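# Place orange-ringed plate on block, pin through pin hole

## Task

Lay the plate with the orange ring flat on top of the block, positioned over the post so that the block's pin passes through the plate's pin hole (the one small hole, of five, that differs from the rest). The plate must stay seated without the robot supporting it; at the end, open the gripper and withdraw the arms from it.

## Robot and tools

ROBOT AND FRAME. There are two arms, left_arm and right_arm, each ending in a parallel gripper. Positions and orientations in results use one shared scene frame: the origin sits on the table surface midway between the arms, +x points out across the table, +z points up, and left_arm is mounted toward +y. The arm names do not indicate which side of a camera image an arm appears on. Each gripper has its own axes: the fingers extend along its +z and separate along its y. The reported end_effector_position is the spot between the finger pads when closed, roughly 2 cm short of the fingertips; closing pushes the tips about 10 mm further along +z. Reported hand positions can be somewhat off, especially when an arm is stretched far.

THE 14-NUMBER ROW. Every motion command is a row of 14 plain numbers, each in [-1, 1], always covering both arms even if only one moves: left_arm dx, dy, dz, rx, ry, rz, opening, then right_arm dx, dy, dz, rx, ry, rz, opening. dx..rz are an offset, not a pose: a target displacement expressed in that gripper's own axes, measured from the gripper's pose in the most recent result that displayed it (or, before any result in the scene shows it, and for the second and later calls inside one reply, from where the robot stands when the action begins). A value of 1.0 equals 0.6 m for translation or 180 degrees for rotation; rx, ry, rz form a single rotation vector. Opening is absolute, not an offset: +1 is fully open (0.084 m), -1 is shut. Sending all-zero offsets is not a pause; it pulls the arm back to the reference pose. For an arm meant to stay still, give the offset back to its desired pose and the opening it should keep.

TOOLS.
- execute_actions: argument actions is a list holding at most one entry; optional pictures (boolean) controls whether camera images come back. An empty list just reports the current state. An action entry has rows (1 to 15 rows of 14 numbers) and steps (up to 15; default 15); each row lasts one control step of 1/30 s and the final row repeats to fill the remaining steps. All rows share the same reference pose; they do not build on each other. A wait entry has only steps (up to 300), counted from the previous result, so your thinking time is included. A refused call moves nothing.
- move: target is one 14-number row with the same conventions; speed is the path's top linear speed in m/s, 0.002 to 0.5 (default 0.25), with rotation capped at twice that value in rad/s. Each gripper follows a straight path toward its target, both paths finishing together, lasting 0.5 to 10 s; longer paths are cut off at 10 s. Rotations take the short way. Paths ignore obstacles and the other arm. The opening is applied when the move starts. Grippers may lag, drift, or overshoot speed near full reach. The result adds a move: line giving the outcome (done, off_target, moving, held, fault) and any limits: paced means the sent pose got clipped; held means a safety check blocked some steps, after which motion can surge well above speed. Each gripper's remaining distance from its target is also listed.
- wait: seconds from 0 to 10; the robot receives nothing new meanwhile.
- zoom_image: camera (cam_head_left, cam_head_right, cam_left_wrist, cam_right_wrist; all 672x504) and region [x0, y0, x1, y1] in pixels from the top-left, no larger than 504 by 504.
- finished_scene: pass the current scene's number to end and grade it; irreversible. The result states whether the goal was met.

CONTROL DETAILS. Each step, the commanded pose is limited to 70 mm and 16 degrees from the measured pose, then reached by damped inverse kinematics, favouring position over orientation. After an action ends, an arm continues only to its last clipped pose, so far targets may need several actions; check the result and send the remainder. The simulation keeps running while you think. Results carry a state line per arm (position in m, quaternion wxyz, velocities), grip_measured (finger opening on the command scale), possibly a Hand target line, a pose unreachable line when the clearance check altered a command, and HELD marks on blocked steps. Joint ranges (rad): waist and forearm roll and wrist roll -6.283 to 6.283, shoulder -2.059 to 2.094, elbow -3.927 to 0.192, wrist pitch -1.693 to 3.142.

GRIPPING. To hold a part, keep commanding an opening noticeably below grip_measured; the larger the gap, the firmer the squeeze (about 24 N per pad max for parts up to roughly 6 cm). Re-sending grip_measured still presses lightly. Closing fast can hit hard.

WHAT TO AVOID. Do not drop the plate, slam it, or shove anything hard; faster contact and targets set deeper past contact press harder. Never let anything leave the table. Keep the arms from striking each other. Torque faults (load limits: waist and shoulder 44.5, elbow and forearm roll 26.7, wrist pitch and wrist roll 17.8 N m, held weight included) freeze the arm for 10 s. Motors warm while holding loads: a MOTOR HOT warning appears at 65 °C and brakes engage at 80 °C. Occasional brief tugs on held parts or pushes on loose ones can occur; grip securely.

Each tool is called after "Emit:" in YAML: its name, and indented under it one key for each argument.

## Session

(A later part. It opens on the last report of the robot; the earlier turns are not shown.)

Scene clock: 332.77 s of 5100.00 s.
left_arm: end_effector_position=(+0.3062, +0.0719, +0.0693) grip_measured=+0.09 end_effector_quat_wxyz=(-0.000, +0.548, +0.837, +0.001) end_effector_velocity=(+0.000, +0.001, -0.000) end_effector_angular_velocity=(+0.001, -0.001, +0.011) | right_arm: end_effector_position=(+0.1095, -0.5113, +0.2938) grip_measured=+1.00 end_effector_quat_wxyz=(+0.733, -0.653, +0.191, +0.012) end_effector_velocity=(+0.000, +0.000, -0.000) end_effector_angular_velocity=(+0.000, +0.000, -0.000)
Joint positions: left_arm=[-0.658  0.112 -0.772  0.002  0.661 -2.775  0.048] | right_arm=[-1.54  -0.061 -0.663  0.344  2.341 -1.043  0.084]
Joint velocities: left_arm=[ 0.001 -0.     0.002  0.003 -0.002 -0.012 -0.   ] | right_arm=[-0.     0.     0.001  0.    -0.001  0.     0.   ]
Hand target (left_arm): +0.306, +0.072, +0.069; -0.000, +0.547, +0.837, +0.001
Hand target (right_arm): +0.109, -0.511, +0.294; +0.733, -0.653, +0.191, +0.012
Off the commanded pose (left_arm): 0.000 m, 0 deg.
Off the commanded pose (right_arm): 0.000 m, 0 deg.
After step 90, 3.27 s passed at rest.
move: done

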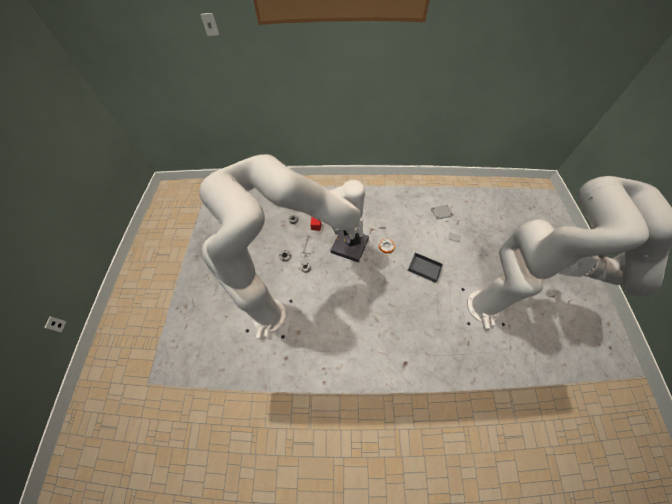

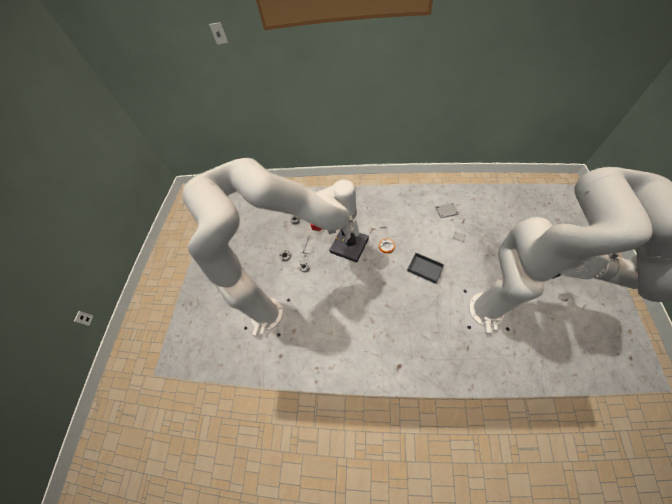

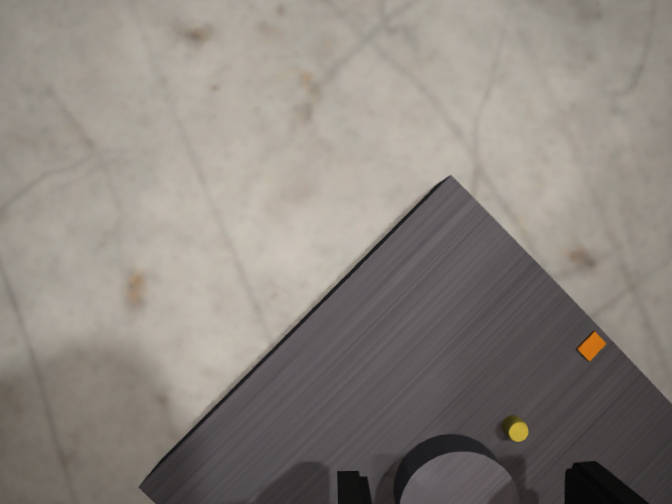

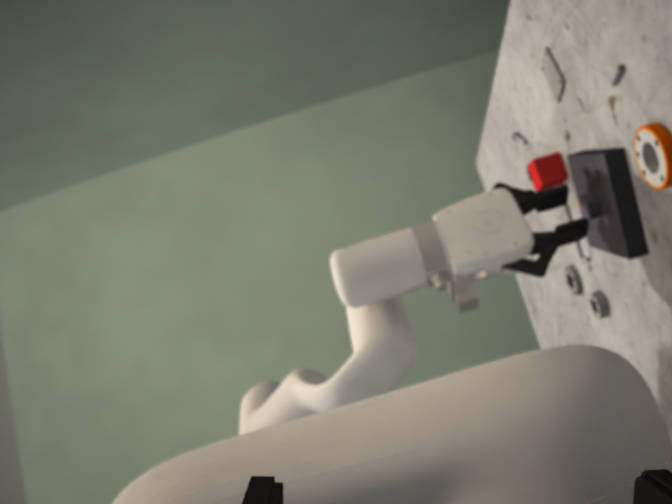

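Descend to z≈0.054.

Emit:
move:
  target: [0,0,0.0255,0,0,0,0.1,0,0,0,0,0,0,1]
  speed: 0.03

Emit:
zoom_image:
  camera: "cam_right_wrist"
  region: [500, 130, 670, 290]

Scene clock: 337.13 s of 5100.00 s.
left_arm: end_effector_position=(+0.3062, +0.0719, +0.0543) grip_measured=+0.09 end_effector_quat_wxyz=(+0.000, +0.548, +0.837, +0.001) end_effector_velocity=(+0.000, -0.000, -0.001) end_effector_angular_velocity=(-0.001, -0.001, -0.001) | right_arm: end_effector_position=(+0.1095, -0.5113, +0.2938) grip_measured=+1.00 end_effector_quat_wxyz=(+0.733, -0.653, +0.191, +0.012) end_effector_velocity=(+0.000, +0.000, -0.000) end_effector_angular_velocity=(-0.001, -0.001, +0.001)
Joint positions: left_arm=[-0.658  0.148 -0.765  0.002  0.616 -2.776  0.048] | right_arm=[-1.54  -0.061 -0.663  0.344  2.341 -1.043  0.084]
Joint velocities: left_arm=[-0.     0.003  0.001 -0.    -0.005  0.001 -0.   ] | right_arm=[ 0.002 -0.     0.     0.    -0.002 -0.001  0.   ]
Hand target (left_arm): +0.306, +0.072, +0.054; -0.000, +0.548, +0.837, +0.001
Hand target (right_arm): +0.109, -0.511, +0.294; +0.733, -0.653, +0.191, +0.012
Off the commanded pose (left_arm): 0.000 m, 0 deg.
Off the commanded pose (right_arm): 0.000 m, 0 deg.
After step 90, 0.57 s passed at rest.
move: done

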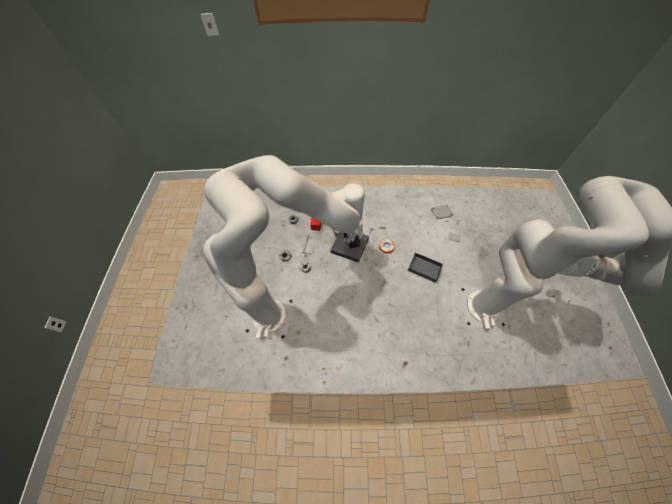

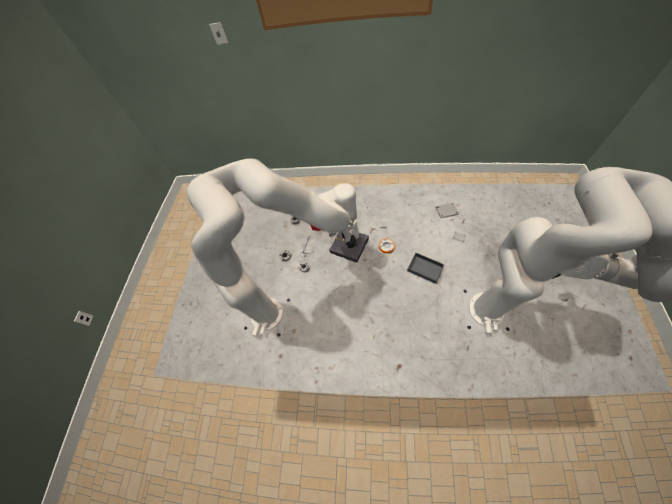

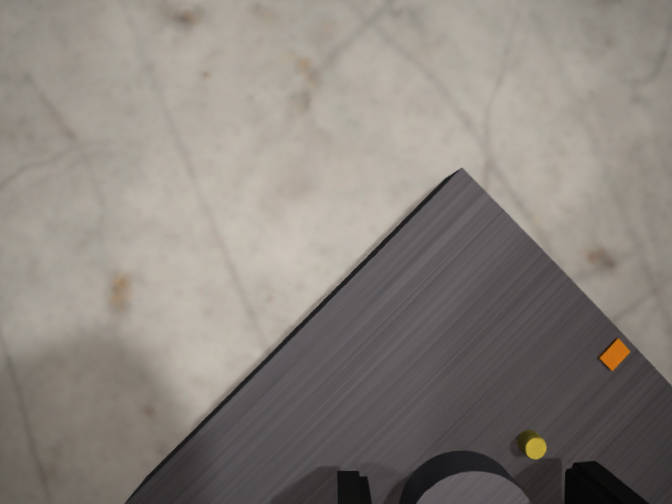

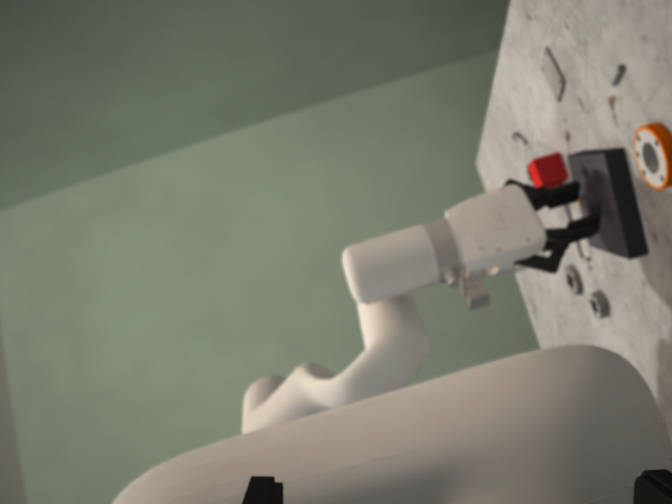

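Region (500, 130, 670, 290) of cam_right_wrist's 672x504 image, scaled by 2.965, with more detail than that image has; it fills the top 474 rows of this view, and the rest is white.

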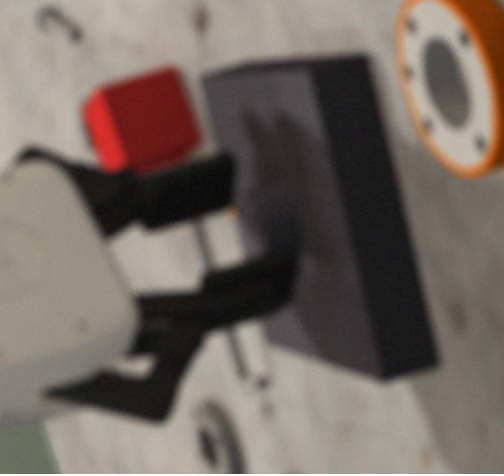

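Emit:
execute_actions:
  actions:
    - {"rows":[[0,0,0,0,0,0,0.0,0,0,0,0,0,0,1],[0,0,0,0,0,0,-0.1,0,0,0,0,0,0,1],[0,0,0,0,0,0,-0.15,0,0,0,0,0,0,1],[0,0,0,0,0,0,-0.2,0,0,0,0,0,0,1],[0,0,0,0,0,0,-0.24,0,0,0,0,0,0,1],[0,0,0,0,0,0,-0.28,0,0,0,0,0,0,1],[0,0,0,0,0,0,-0.32,0,0,0,0,0,0,1],[0,0,0,0,0,0,-0.36,0,0,0,0,0,0,1],[0,0,0,0,0,0,-0.4,0,0,0,0,0,0,1],[0,0,0,0,0,0,-0.45,0,0,0,0,0,0,1],[0,0,0,0,0,0,-0.5,0,0,0,0,0,0,1],[0,0,0,0,0,0,-0.6,0,0,0,0,0,0,1]],"steps":15}
  pictures: false

Emit:
wait:
  seconds: 1

Scene clock: 341.93 s of 5100.00 s.
left_arm: end_effector_position=(+0.3065, +0.0720, +0.0543) grip_measured=-0.31 end_effector_quat_wxyz=(+0.000, +0.547, +0.837, +0.001) end_effector_velocity=(-0.000, -0.000, -0.000) end_effector_angular_velocity=(+0.000, -0.000, -0.002) | right_arm: end_effector_position=(+0.1095, -0.5113, +0.2938) grip_measured=+1.00 end_effector_quat_wxyz=(+0.733, -0.653, +0.191, +0.012) end_effector_velocity=(+0.000, +0.000, +0.000) end_effector_angular_velocity=(+0.001, -0.001, -0.001)
Joint positions: left_arm=[-0.657  0.148 -0.765  0.002  0.616 -2.776  0.03 ] | right_arm=[-1.54  -0.061 -0.663  0.344  2.341 -1.043  0.084]
Joint velocities: left_arm=[-0.001  0.     0.     0.    -0.001  0.     0.   ] | right_arm=[-0.     0.     0.     0.001  0.    -0.     0.   ]
Hand target (left_arm): +0.306, +0.072, +0.054; +0.000, +0.548, +0.837, +0.001
Hand target (right_arm): +0.109, -0.511, +0.294; +0.733, -0.653, +0.191, +0.012
Off the commanded pose (left_arm): 0.000 m, 0 deg.
Off the commanded pose (right_arm): 0.000 m, 0 deg.
Steps of this call (steps 1 to 90: nothing new was sent; then 1.30 s passed at rest; steps 91 to 105: all 15 steps of this action). Readings (end_effector_position):
91: left_arm (+0.3062, +0.0719, +0.0540) | right_arm (+0.1095, -0.5113, +0.2938)
92: left_arm (+0.3062, +0.0719, +0.0541) | right_arm (+0.1095, -0.5113, +0.2938)
94: left_arm (+0.3062, +0.0719, +0.0542) | right_arm (+0.1095, -0.5113, +0.2938)
98: left_arm (+0.3066, +0.0720, +0.0544) | right_arm (+0.1095, -0.5113, +0.2938)
105: the state above

Scene clock: 342.93 s of 5100.00 s.
left_arm: end_effector_position=(+0.3064, +0.0719, +0.0543) grip_measured=-0.31 end_effector_quat_wxyz=(+0.000, +0.547, +0.837, +0.001) end_effector_velocity=(-0.000, +0.000, -0.000) end_effector_angular_velocity=(+0.001, +0.000, -0.001) | right_arm: end_effector_position=(+0.1095, -0.5113, +0.2938) grip_measured=+1.00 end_effector_quat_wxyz=(+0.733, -0.653, +0.191, +0.012) end_effector_velocity=(+0.000, +0.000, +0.000) end_effector_angular_velocity=(+0.000, +0.000, +0.001)
Joint positions: left_arm=[-0.657  0.148 -0.765  0.002  0.616 -2.776  0.03 ] | right_arm=[-1.54  -0.061 -0.663  0.344  2.341 -1.043  0.084]
Joint velocities: left_arm=[-0.001 -0.     0.001  0.001 -0.    -0.001  0.   ] | right_arm=[ 0.001 -0.    -0.    -0.     0.001  0.    -0.   ]
Hand target (left_arm): +0.306, +0.072, +0.054; +0.000, +0.548, +0.837, +0.001
Hand target (right_arm): +0.109, -0.511, +0.294; +0.733, -0.653, +0.191, +0.012
Off the commanded pose (left_arm): 0.000 m, 0 deg.
Off the commanded pose (right_arm): 0.000 m, 0 deg.
Steps of this call (steps 1 to 30: nothing new was sent). Readings (end_effector_position):
1: left_arm (+0.3065, +0.0719, +0.0543) | right_arm (+0.1095, -0.5113, +0.2938)
2: left_arm (+0.3065, +0.0719, +0.0543) | right_arm (+0.1095, -0.5113, +0.2938)
4: left_arm (+0.3065, +0.0719, +0.0543) | right_arm (+0.1095, -0.5114, +0.2938)
8: left_arm (+0.3065, +0.0719, +0.0543) | right_arm (+0.1095, -0.5113, +0.2938)
30: the state above

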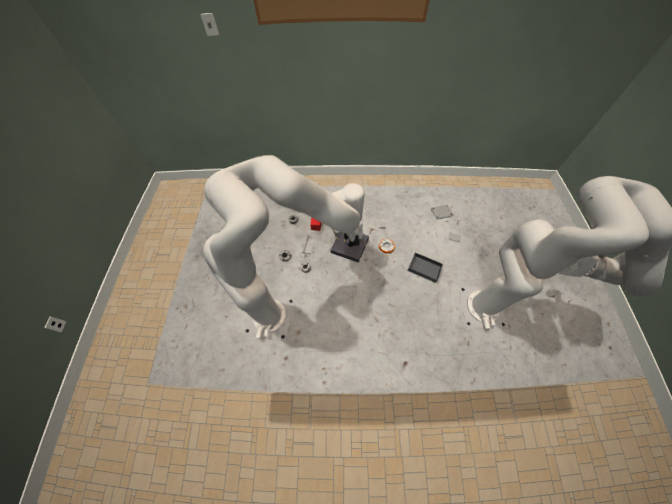

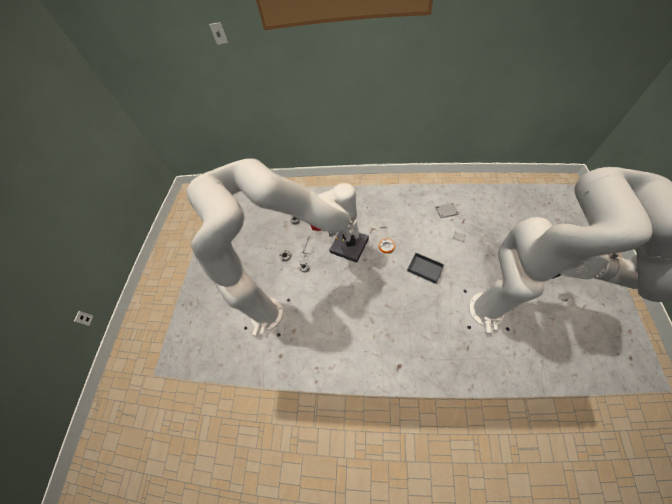

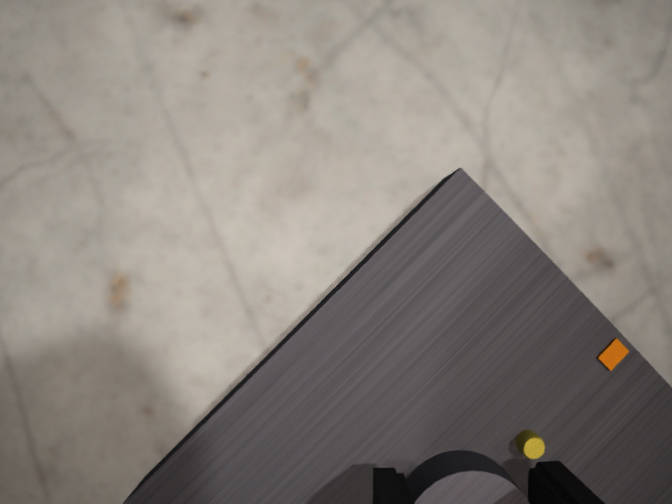

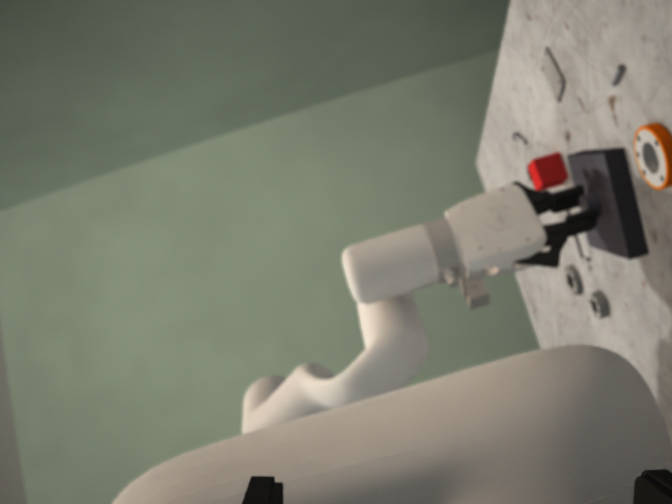

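Emit:
execute_actions:
  actions:
    - {"rows":[[0,0,0,0,0,0,0.1,0,0,0,0,0,0,1]],"steps":12}
  pictures: false

Emit:
move:
  target: [0,0,-0.025,0,0,0,0.1,0,0,0,0,0,0,1]
  speed: 0.05

Emit:
move:
  target: [0,0,0,0,0,0.5,0.1,0,0,0,0,0,0,1]
  speed: 0.4

Scene clock: 347.03 s of 5100.00 s.
left_arm: end_effector_position=(+0.3062, +0.0719, +0.0542) grip_measured=+0.09 end_effector_quat_wxyz=(+0.000, +0.548, +0.837, +0.001) end_effector_velocity=(+0.001, -0.000, +0.000) end_effector_angular_velocity=(-0.001, -0.001, +0.001) | right_arm: end_effector_position=(+0.1095, -0.5113, +0.2938) grip_measured=+1.00 end_effector_quat_wxyz=(+0.733, -0.653, +0.191, +0.012) end_effector_velocity=(-0.000, -0.000, +0.000) end_effector_angular_velocity=(+0.000, +0.001, -0.001)
Joint positions: left_arm=[-0.658  0.148 -0.765  0.002  0.616 -2.776  0.048] | right_arm=[-1.54  -0.061 -0.663  0.344  2.341 -1.043  0.084]
Joint velocities: left_arm=[ 0.001  0.    -0.002  0.    -0.    -0.    -0.   ] | right_arm=[-0.001 -0.    -0.     0.     0.     0.001 -0.   ]
Hand target (left_arm): +0.306, +0.072, +0.054; +0.000, +0.547, +0.837, +0.001
Hand target (right_arm): +0.109, -0.511, +0.294; +0.733, -0.653, +0.191, +0.012
Off the commanded pose (left_arm): 0.000 m, 0 deg.
Off the commanded pose (right_arm): 0.000 m, 0 deg.
Steps of this call (steps 1 to 90: nothing new was sent; then 0.70 s passed at rest; steps 91 to 102: all 12 steps of this action). Readings (end_effector_position):
91: left_arm (+0.3062, +0.0719, +0.0542) | right_arm (+0.1095, -0.5113, +0.2938)
92: left_arm (+0.3059, +0.0720, +0.0540) | right_arm (+0.1095, -0.5113, +0.2938)
94: left_arm (+0.3055, +0.0722, +0.0536) | right_arm (+0.1095, -0.5113, +0.2938)
98: left_arm (+0.3060, +0.0720, +0.0540) | right_arm (+0.1095, -0.5113, +0.2938)
102: the state above

Scene clock: 348.03 s of 5100.00 s.
left_arm: end_effector_position=(+0.3062, +0.0719, +0.0690) grip_measured=+0.09 end_effector_quat_wxyz=(+0.000, +0.548, +0.837, +0.001) end_effector_velocity=(+0.000, +0.001, +0.001) end_effector_angular_velocity=(+0.000, +0.000, +0.003) | right_arm: end_effector_position=(+0.1095, -0.5113, +0.2938) grip_measured=+1.00 end_effector_quat_wxyz=(+0.733, -0.653, +0.191, +0.012) end_effector_velocity=(+0.000, -0.000, +0.000) end_effector_angular_velocity=(-0.000, -0.001, -0.002)
Joint positions: left_arm=[-0.658  0.112 -0.772  0.002  0.66  -2.775  0.048] | right_arm=[-1.54  -0.061 -0.663  0.344  2.341 -1.043  0.084]
Joint velocities: left_arm=[ 0.002 -0.003 -0.    -0.     0.003 -0.001  0.   ] | right_arm=[-0.001 -0.     0.     0.001 -0.     0.    -0.   ]
Hand target (left_arm): +0.306, +0.072, +0.069; +0.000, +0.548, +0.837, +0.001
Hand target (right_arm): +0.109, -0.511, +0.294; +0.733, -0.653, +0.191, +0.012
Off the commanded pose (left_arm): 0.000 m, 0 deg.
Off the commanded pose (right_arm): 0.000 m, 0 deg.
move: done

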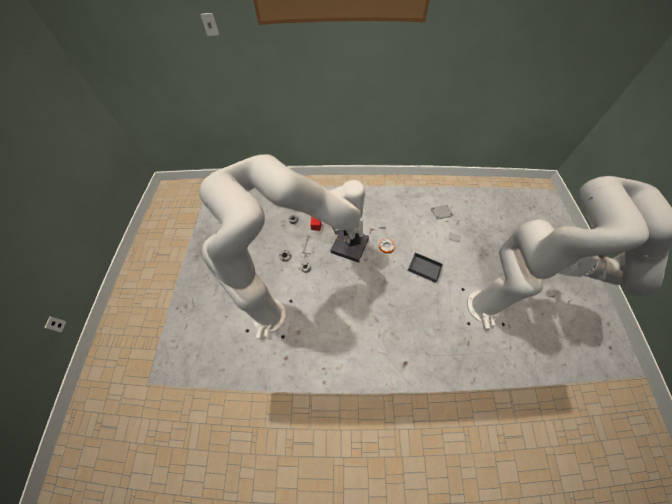

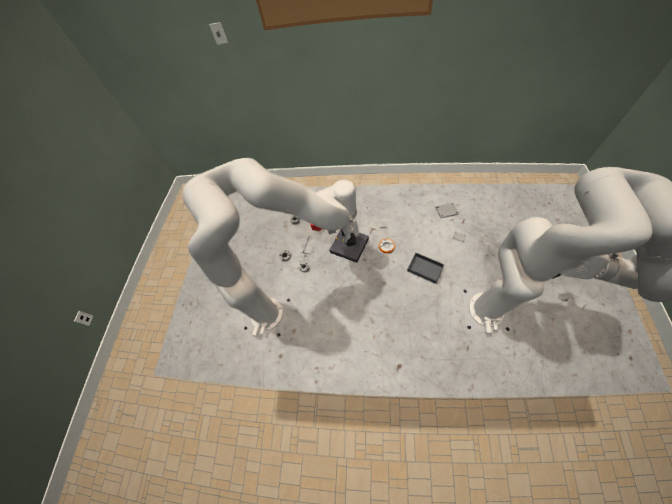

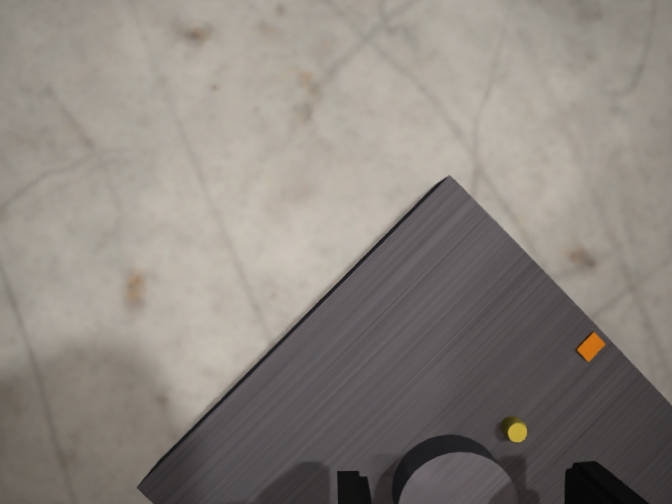

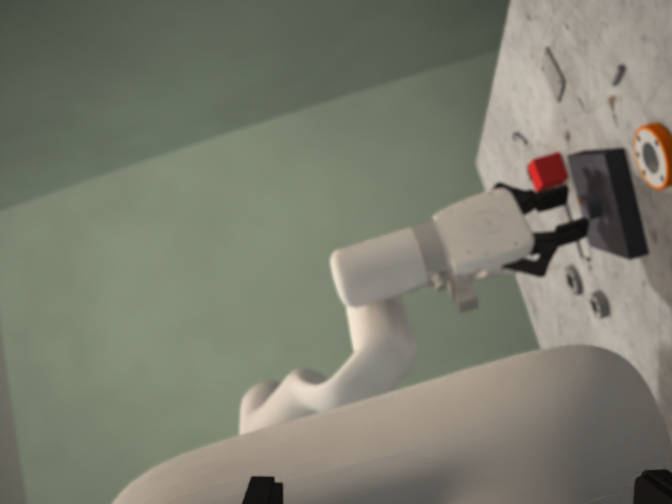

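Scene clock: 350.53 s of 5100.00 s.
left_arm: end_effector_position=(+0.3062, +0.0720, +0.0690) grip_measured=+0.09 end_effector_quat_wxyz=(-0.001, +0.979, +0.205, +0.001) end_effector_velocity=(-0.000, -0.000, +0.000) end_effector_angular_velocity=(-0.002, +0.003, -0.009) | right_arm: end_effector_position=(+0.1095, -0.5113, +0.2938) grip_measured=+1.00 end_effector_quat_wxyz=(+0.733, -0.653, +0.191, +0.012) end_effector_velocity=(-0.000, +0.000, +0.000) end_effector_angular_velocity=(+0.001, +0.001, -0.000)
Joint positions: left_arm=[-0.658  0.112 -0.772  0.003  0.66  -1.206  0.048] | right_arm=[-1.54  -0.061 -0.663  0.344  2.341 -1.043  0.084]
Joint velocities: left_arm=[ 0.001 -0.    -0.001 -0.005  0.001  0.014  0.   ] | right_arm=[-0.001  0.     0.    -0.001  0.001  0.     0.   ]
Hand target (left_arm): +0.306, +0.072, +0.069; -0.000, +0.979, +0.205, +0.000
Hand target (right_arm): +0.109, -0.511, +0.294; +0.733, -0.653, +0.191, +0.012
Off the commanded pose (left_arm): 0.000 m, 0 deg.
Off the commanded pose (right_arm): 0.000 m, 0 deg.
move: done

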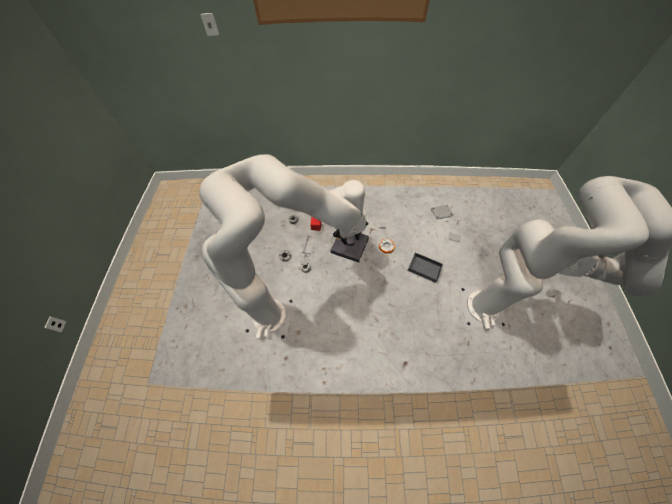

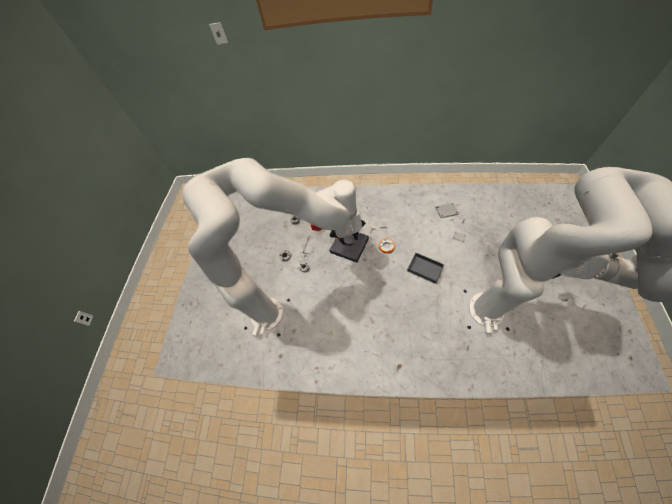

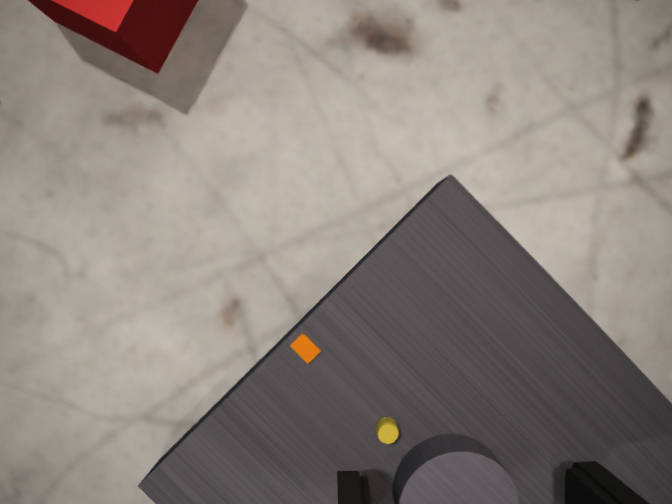

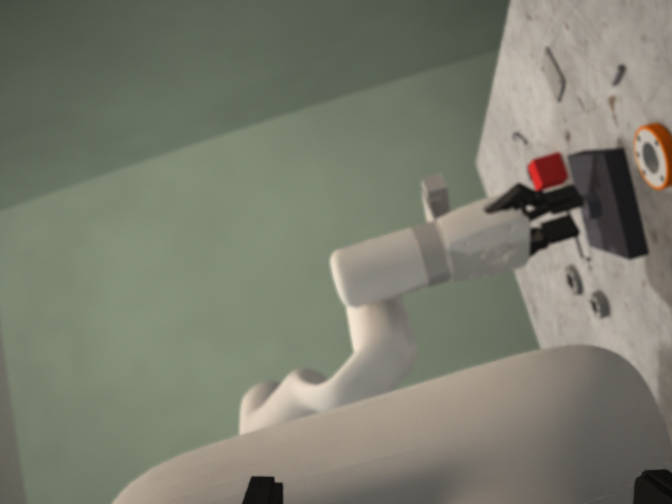

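Emit:
move:
  target: [0,0,0.0247,0,0,0,0.1,0,0,0,0,0,0,1]
  speed: 0.03

Emit:
execute_actions:
  actions:
    - {"rows":[[0,0,0,0,0,0,0.0,0,0,0,0,0,0,1],[0,0,0,0,0,0,-0.1,0,0,0,0,0,0,1],[0,0,0,0,0,0,-0.15,0,0,0,0,0,0,1],[0,0,0,0,0,0,-0.2,0,0,0,0,0,0,1],[0,0,0,0,0,0,-0.24,0,0,0,0,0,0,1],[0,0,0,0,0,0,-0.28,0,0,0,0,0,0,1],[0,0,0,0,0,0,-0.32,0,0,0,0,0,0,1],[0,0,0,0,0,0,-0.36,0,0,0,0,0,0,1],[0,0,0,0,0,0,-0.4,0,0,0,0,0,0,1],[0,0,0,0,0,0,-0.45,0,0,0,0,0,0,1],[0,0,0,0,0,0,-0.5,0,0,0,0,0,0,1],[0,0,0,0,0,0,-0.6,0,0,0,0,0,0,1]],"steps":15}
  pictures: false

Emit:
execute_actions:
  actions:
    - {"steps":30}
  pictures: false

Scene clock: 357.60 s of 5100.00 s.
left_arm: end_effector_position=(+0.3063, +0.0719, +0.0544) grip_measured=+0.09 end_effector_quat_wxyz=(-0.000, +0.979, +0.205, +0.001) end_effector_velocity=(+0.001, -0.001, +0.000) end_effector_angular_velocity=(-0.004, -0.003, -0.001) | right_arm: end_effector_position=(+0.1095, -0.5113, +0.2938) grip_measured=+1.00 end_effector_quat_wxyz=(+0.733, -0.653, +0.191, +0.012) end_effector_velocity=(+0.000, +0.000, +0.000) end_effector_angular_velocity=(+0.001, -0.001, -0.001)
Joint positions: left_arm=[-0.657  0.148 -0.765  0.003  0.617 -1.206  0.048] | right_arm=[-1.54  -0.061 -0.663  0.344  2.341 -1.043  0.084]
Joint velocities: left_arm=[-0.001  0.002 -0.002 -0.    -0.005  0.     0.   ] | right_arm=[ 0.    -0.     0.     0.002  0.001 -0.     0.   ]
Hand target (left_arm): +0.306, +0.072, +0.054; -0.001, +0.979, +0.205, +0.001
Hand target (right_arm): +0.109, -0.511, +0.294; +0.733, -0.653, +0.191, +0.012
Off the commanded pose (left_arm): 0.000 m, 0 deg.
Off the commanded pose (right_arm): 0.000 m, 0 deg.
After step 90, 3.27 s passed at rest.
move: done

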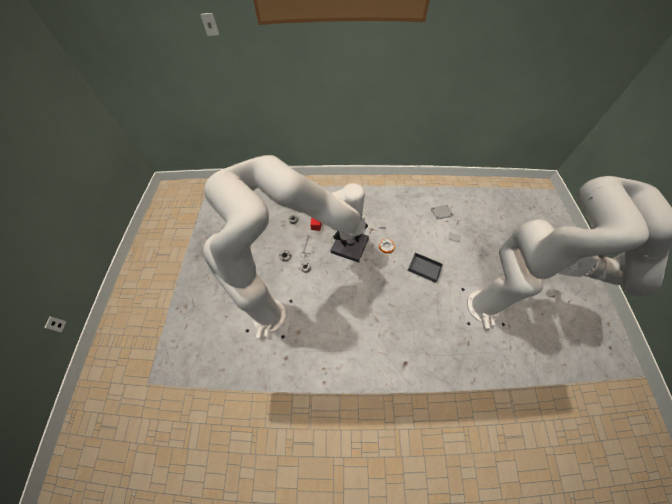

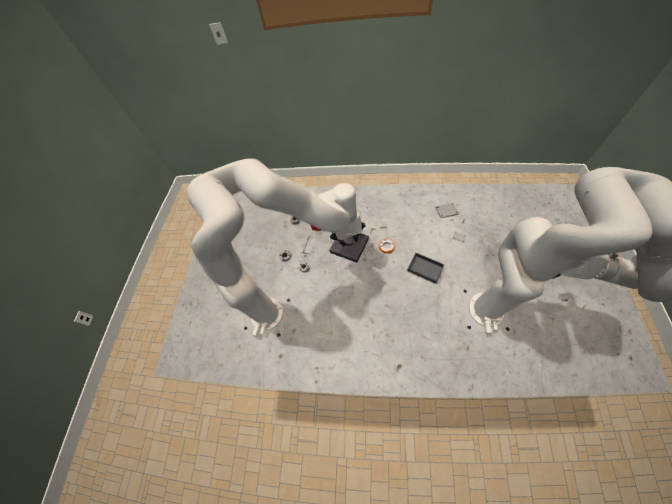

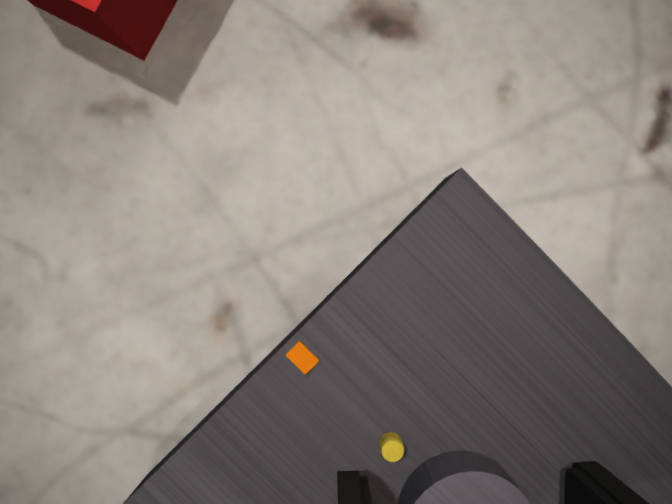

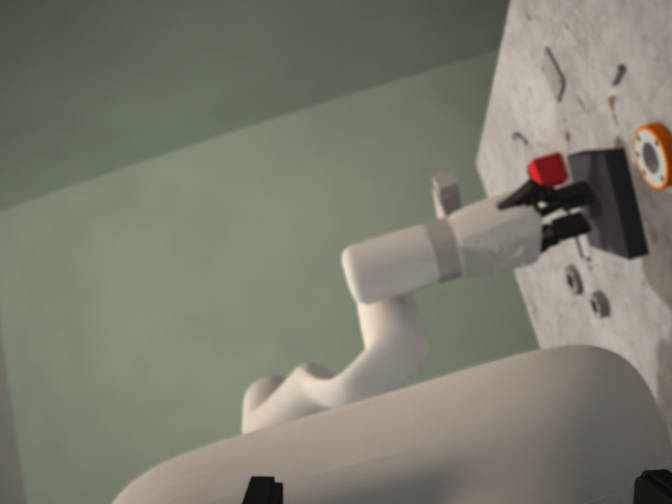

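Scene clock: 358.10 s of 5100.00 s.
left_arm: end_effector_position=(+0.3064, +0.0718, +0.0545) grip_measured=-0.31 end_effector_quat_wxyz=(-0.000, +0.979, +0.205, +0.001) end_effector_velocity=(-0.000, +0.000, -0.000) end_effector_angular_velocity=(-0.000, +0.000, +0.001) | right_arm: end_effector_position=(+0.1095, -0.5113, +0.2938) grip_measured=+1.00 end_effector_quat_wxyz=(+0.733, -0.653, +0.191, +0.012) end_effector_velocity=(+0.000, +0.000, +0.000) end_effector_angular_velocity=(+0.000, -0.000, +0.001)
Joint positions: left_arm=[-0.658  0.148 -0.765  0.003  0.617 -1.206  0.03 ] | right_arm=[-1.54  -0.061 -0.663  0.344  2.341 -1.043  0.084]
Joint velocities: left_arm=[ 0.    -0.     0.001 -0.001 -0.001  0.     0.   ] | right_arm=[ 0.001  0.     0.     0.     0.    -0.     0.   ]
Hand target (left_arm): +0.306, +0.072, +0.054; -0.000, +0.979, +0.205, +0.001
Hand target (right_arm): +0.109, -0.511, +0.294; +0.733, -0.653, +0.191, +0.012
Off the commanded pose (left_arm): 0.000 m, 0 deg.
Off the commanded pose (right_arm): 0.000 m, 0 deg.
Steps of this call (steps 1 to 15: all 15 steps of this action). Readings (end_effector_position):
1: left_arm (+0.3063, +0.0719, +0.0544) | right_arm (+0.1095, -0.5113, +0.2938)
2: left_arm (+0.3063, +0.0719, +0.0544) | right_arm (+0.1095, -0.5113, +0.2938)
4: left_arm (+0.3063, +0.0719, +0.0545) | right_arm (+0.1095, -0.5113, +0.2938)
8: left_arm (+0.3064, +0.0718, +0.0546) | right_arm (+0.1095, -0.5113, +0.2938)
15: the state above

Scene clock: 359.10 s of 5100.00 s.
left_arm: end_effector_position=(+0.3064, +0.0719, +0.0545) grip_measured=-0.31 end_effector_quat_wxyz=(-0.000, +0.979, +0.205, +0.001) end_effector_velocity=(-0.000, +0.000, -0.000) end_effector_angular_velocity=(+0.000, +0.001, +0.001) | right_arm: end_effector_position=(+0.1095, -0.5113, +0.2938) grip_measured=+1.00 end_effector_quat_wxyz=(+0.733, -0.653, +0.191, +0.012) end_effector_velocity=(+0.000, -0.000, -0.000) end_effector_angular_velocity=(-0.001, +0.000, -0.002)
Joint positions: left_arm=[-0.658  0.148 -0.765  0.003  0.617 -1.206  0.03 ] | right_arm=[-1.54  -0.061 -0.663  0.344  2.341 -1.043  0.084]
Joint velocities: left_arm=[-0.     0.001 -0.    -0.001  0.001 -0.001 -0.   ] | right_arm=[-0.001 -0.     0.     0.    -0.002  0.    -0.   ]
Hand target (left_arm): +0.306, +0.072, +0.054; -0.000, +0.979, +0.205, +0.001
Hand target (right_arm): +0.109, -0.511, +0.294; +0.733, -0.653, +0.191, +0.012
Off the commanded pose (left_arm): 0.000 m, 0 deg.
Off the commanded pose (right_arm): 0.000 m, 0 deg.
Steps of this call (steps 1 to 30: nothing new was sent). Readings (end_effector_position):
1: left_arm (+0.3064, +0.0718, +0.0545) | right_arm (+0.1095, -0.5113, +0.2938)
2: left_arm (+0.3064, +0.0718, +0.0545) | right_arm (+0.1095, -0.5113, +0.2938)
4: left_arm (+0.3064, +0.0719, +0.0545) | right_arm (+0.1095, -0.5113, +0.2938)
8: left_arm (+0.3064, +0.0719, +0.0545) | right_arm (+0.1095, -0.5113, +0.2938)
30: the state above

Emit:
execute_actions:
  actions:
    - {"rows":[[0,0,0,0,0,0,0.1,0,0,0,0,0,0,1]],"steps":12}
  pictures: false

Emit:
move:
  target: [0,0,-0.03,0,0,0,1,0,0,0,0,0,0,1]
  speed: 0.05

Emit:
move:
  target: [-0.11363,0.23243,0.03,0,0,-0.0589,1,0,0,0,0,0,0,1]
  speed: 0.15

Scene clock: 365.00 s of 5100.00 s.
left_arm: end_effector_position=(+0.3063, +0.0720, +0.0544) grip_measured=+0.09 end_effector_quat_wxyz=(-0.000, +0.979, +0.205, +0.001) end_effector_velocity=(+0.001, +0.000, +0.000) end_effector_angular_velocity=(-0.000, -0.001, +0.000) | right_arm: end_effector_position=(+0.1095, -0.5113, +0.2938) grip_measured=+1.00 end_effector_quat_wxyz=(+0.733, -0.653, +0.191, +0.012) end_effector_velocity=(-0.000, -0.000, -0.000) end_effector_angular_velocity=(-0.000, -0.000, -0.000)
Joint positions: left_arm=[-0.657  0.148 -0.765  0.003  0.617 -1.206  0.048] | right_arm=[-1.54  -0.061 -0.663  0.344  2.341 -1.043  0.084]
Joint velocities: left_arm=[ 0.001 -0.    -0.     0.    -0.     0.001  0.   ] | right_arm=[-0.001  0.    -0.    -0.001 -0.    -0.001 -0.   ]
Hand target (left_arm): +0.306, +0.072, +0.054; -0.000, +0.979, +0.205, +0.001
Hand target (right_arm): +0.109, -0.511, +0.294; +0.733, -0.653, +0.191, +0.012
Off the commanded pose (left_arm): 0.000 m, 0 deg.
Off the commanded pose (right_arm): 0.000 m, 0 deg.
Steps of this call (steps 1 to 90: nothing new was sent; then 2.50 s passed at rest; steps 91 to 102: all 12 steps of this action). Readings (end_effector_position):
91: left_arm (+0.3063, +0.0719, +0.0544) | right_arm (+0.1095, -0.5113, +0.2938)
92: left_arm (+0.3061, +0.0722, +0.0542) | right_arm (+0.1095, -0.5113, +0.2938)
94: left_arm (+0.3059, +0.0724, +0.0538) | right_arm (+0.1095, -0.5113, +0.2938)
98: left_arm (+0.3062, +0.0721, +0.0542) | right_arm (+0.1095, -0.5114, +0.2938)
102: the state above

Scene clock: 366.00 s of 5100.00 s.
left_arm: end_effector_position=(+0.3062, +0.0720, +0.0722) grip_measured=+1.00 end_effector_quat_wxyz=(-0.001, +0.979, +0.205, +0.001) end_effector_velocity=(-0.000, -0.000, +0.002) end_effector_angular_velocity=(+0.000, -0.000, -0.003) | right_arm: end_effector_position=(+0.1095, -0.5113, +0.2938) grip_measured=+1.00 end_effector_quat_wxyz=(+0.733, -0.653, +0.191, +0.012) end_effector_velocity=(-0.000, +0.000, -0.000) end_effector_angular_velocity=(+0.000, +0.001, -0.000)
Joint positions: left_arm=[-0.658  0.105 -0.774  0.002  0.669 -1.206  0.084] | right_arm=[-1.54  -0.061 -0.663  0.344  2.341 -1.043  0.084]
Joint velocities: left_arm=[-0.001 -0.004 -0.002  0.001  0.005  0.001  0.   ] | right_arm=[-0.001  0.     0.    -0.001 -0.     0.    -0.   ]
Hand target (left_arm): +0.306, +0.072, +0.072; -0.000, +0.979, +0.205, +0.001
Hand target (right_arm): +0.109, -0.511, +0.294; +0.733, -0.653, +0.191, +0.012
Off the commanded pose (left_arm): 0.000 m, 0 deg.
Off the commanded pose (right_arm): 0.000 m, 0 deg.
move: done

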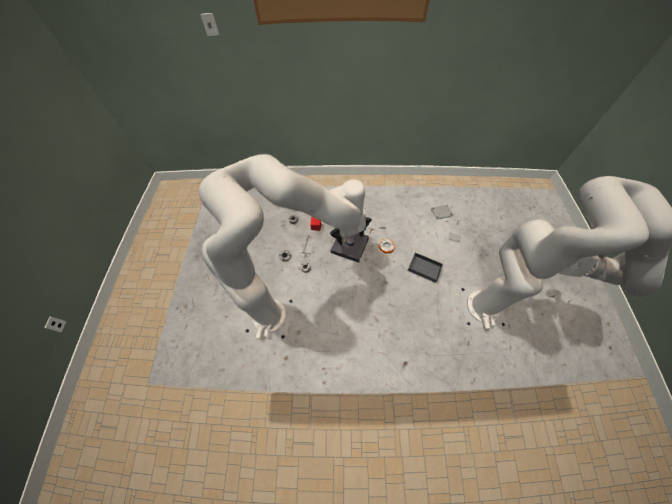

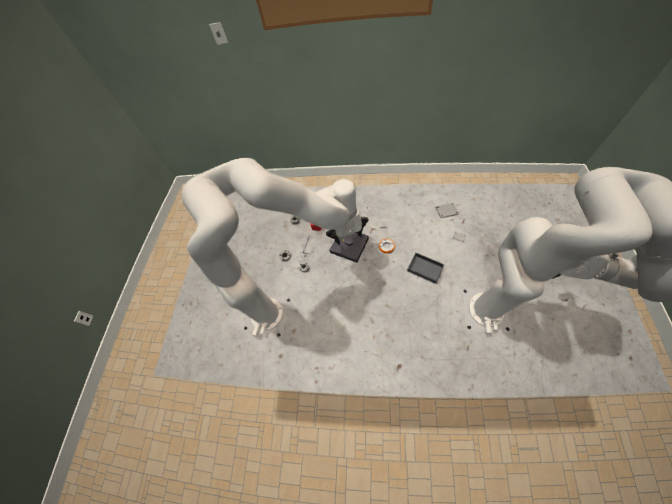

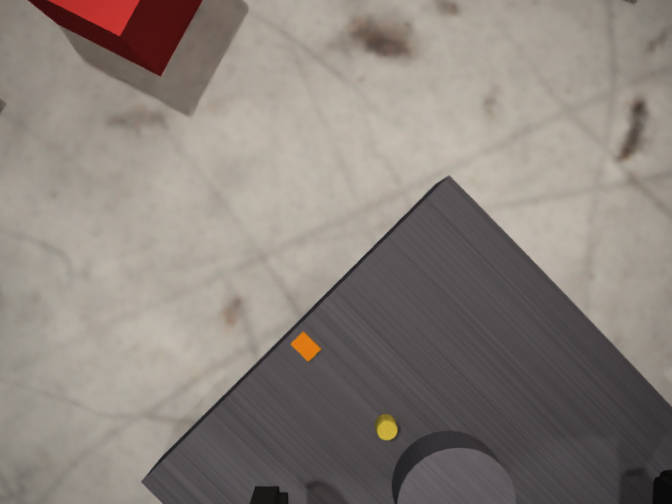

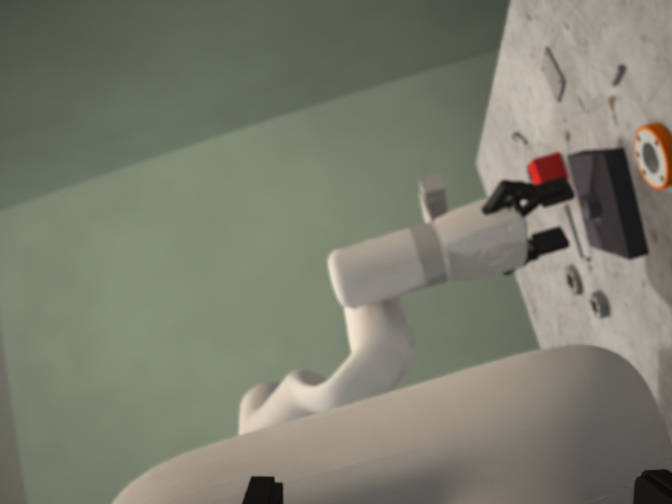

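Scene clock: 367.53 s of 5100.00 s.
left_arm: end_effector_position=(+0.3004, -0.0828, +0.0542) grip_measured=+1.00 end_effector_quat_wxyz=(-0.000, +0.956, +0.295, +0.001) end_effector_velocity=(-0.000, -0.002, -0.000) end_effector_angular_velocity=(+0.002, +0.000, +0.001) | right_arm: end_effector_position=(+0.1095, -0.5113, +0.2938) grip_measured=+1.00 end_effector_quat_wxyz=(+0.733, -0.653, +0.191, +0.012) end_effector_velocity=(-0.000, +0.000, +0.000) end_effector_angular_velocity=(+0.001, +0.002, +0.002)
Joint positions: left_arm=[-0.865  0.477 -1.256  0.002  0.779 -1.598  0.084] | right_arm=[-1.54  -0.061 -0.663  0.344  2.341 -1.043  0.084]
Joint velocities: left_arm=[-0.003  0.005 -0.009  0.002  0.005 -0.004  0.   ] | right_arm=[ 0.     0.    -0.    -0.002  0.001  0.001 -0.   ]
Hand target (left_arm): +0.300, -0.083, +0.054; -0.001, +0.956, +0.295, +0.001
Hand target (right_arm): +0.109, -0.511, +0.294; +0.733, -0.653, +0.191, +0.012
Off the commanded pose (left_arm): 0.001 m, 0 deg.
Off the commanded pose (right_arm): 0.000 m, 0 deg.
move: done

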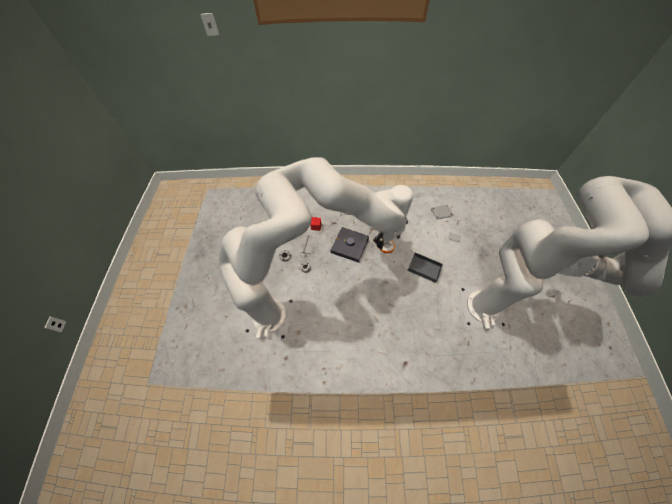

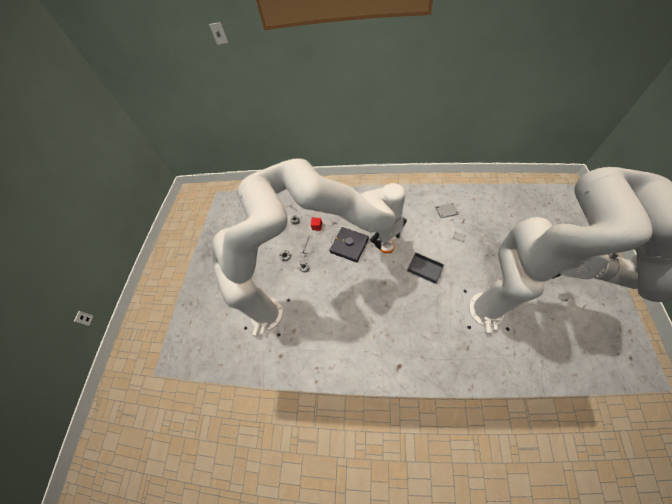

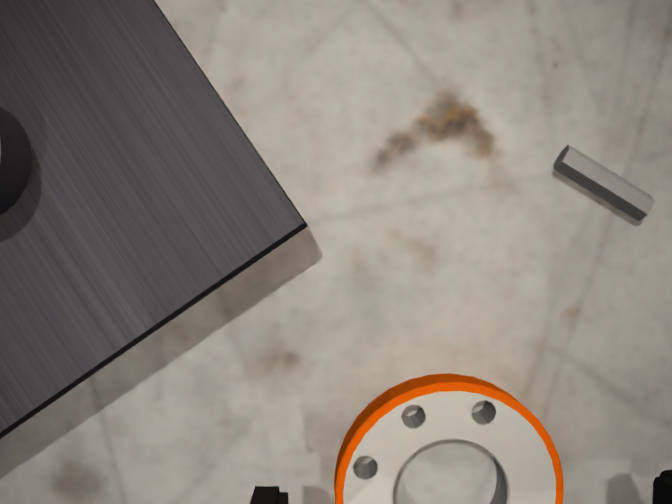

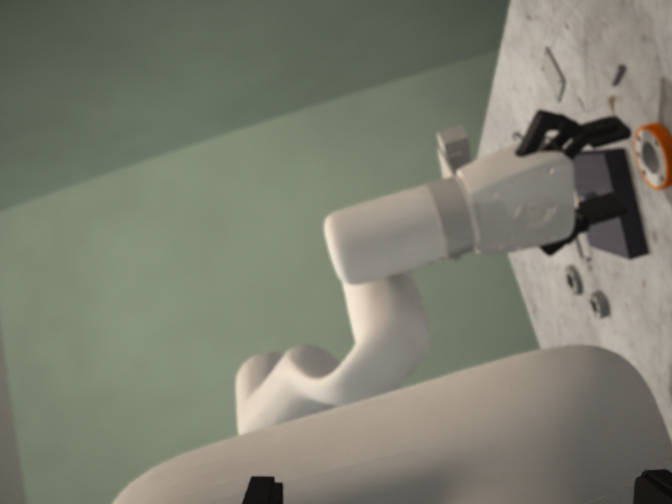

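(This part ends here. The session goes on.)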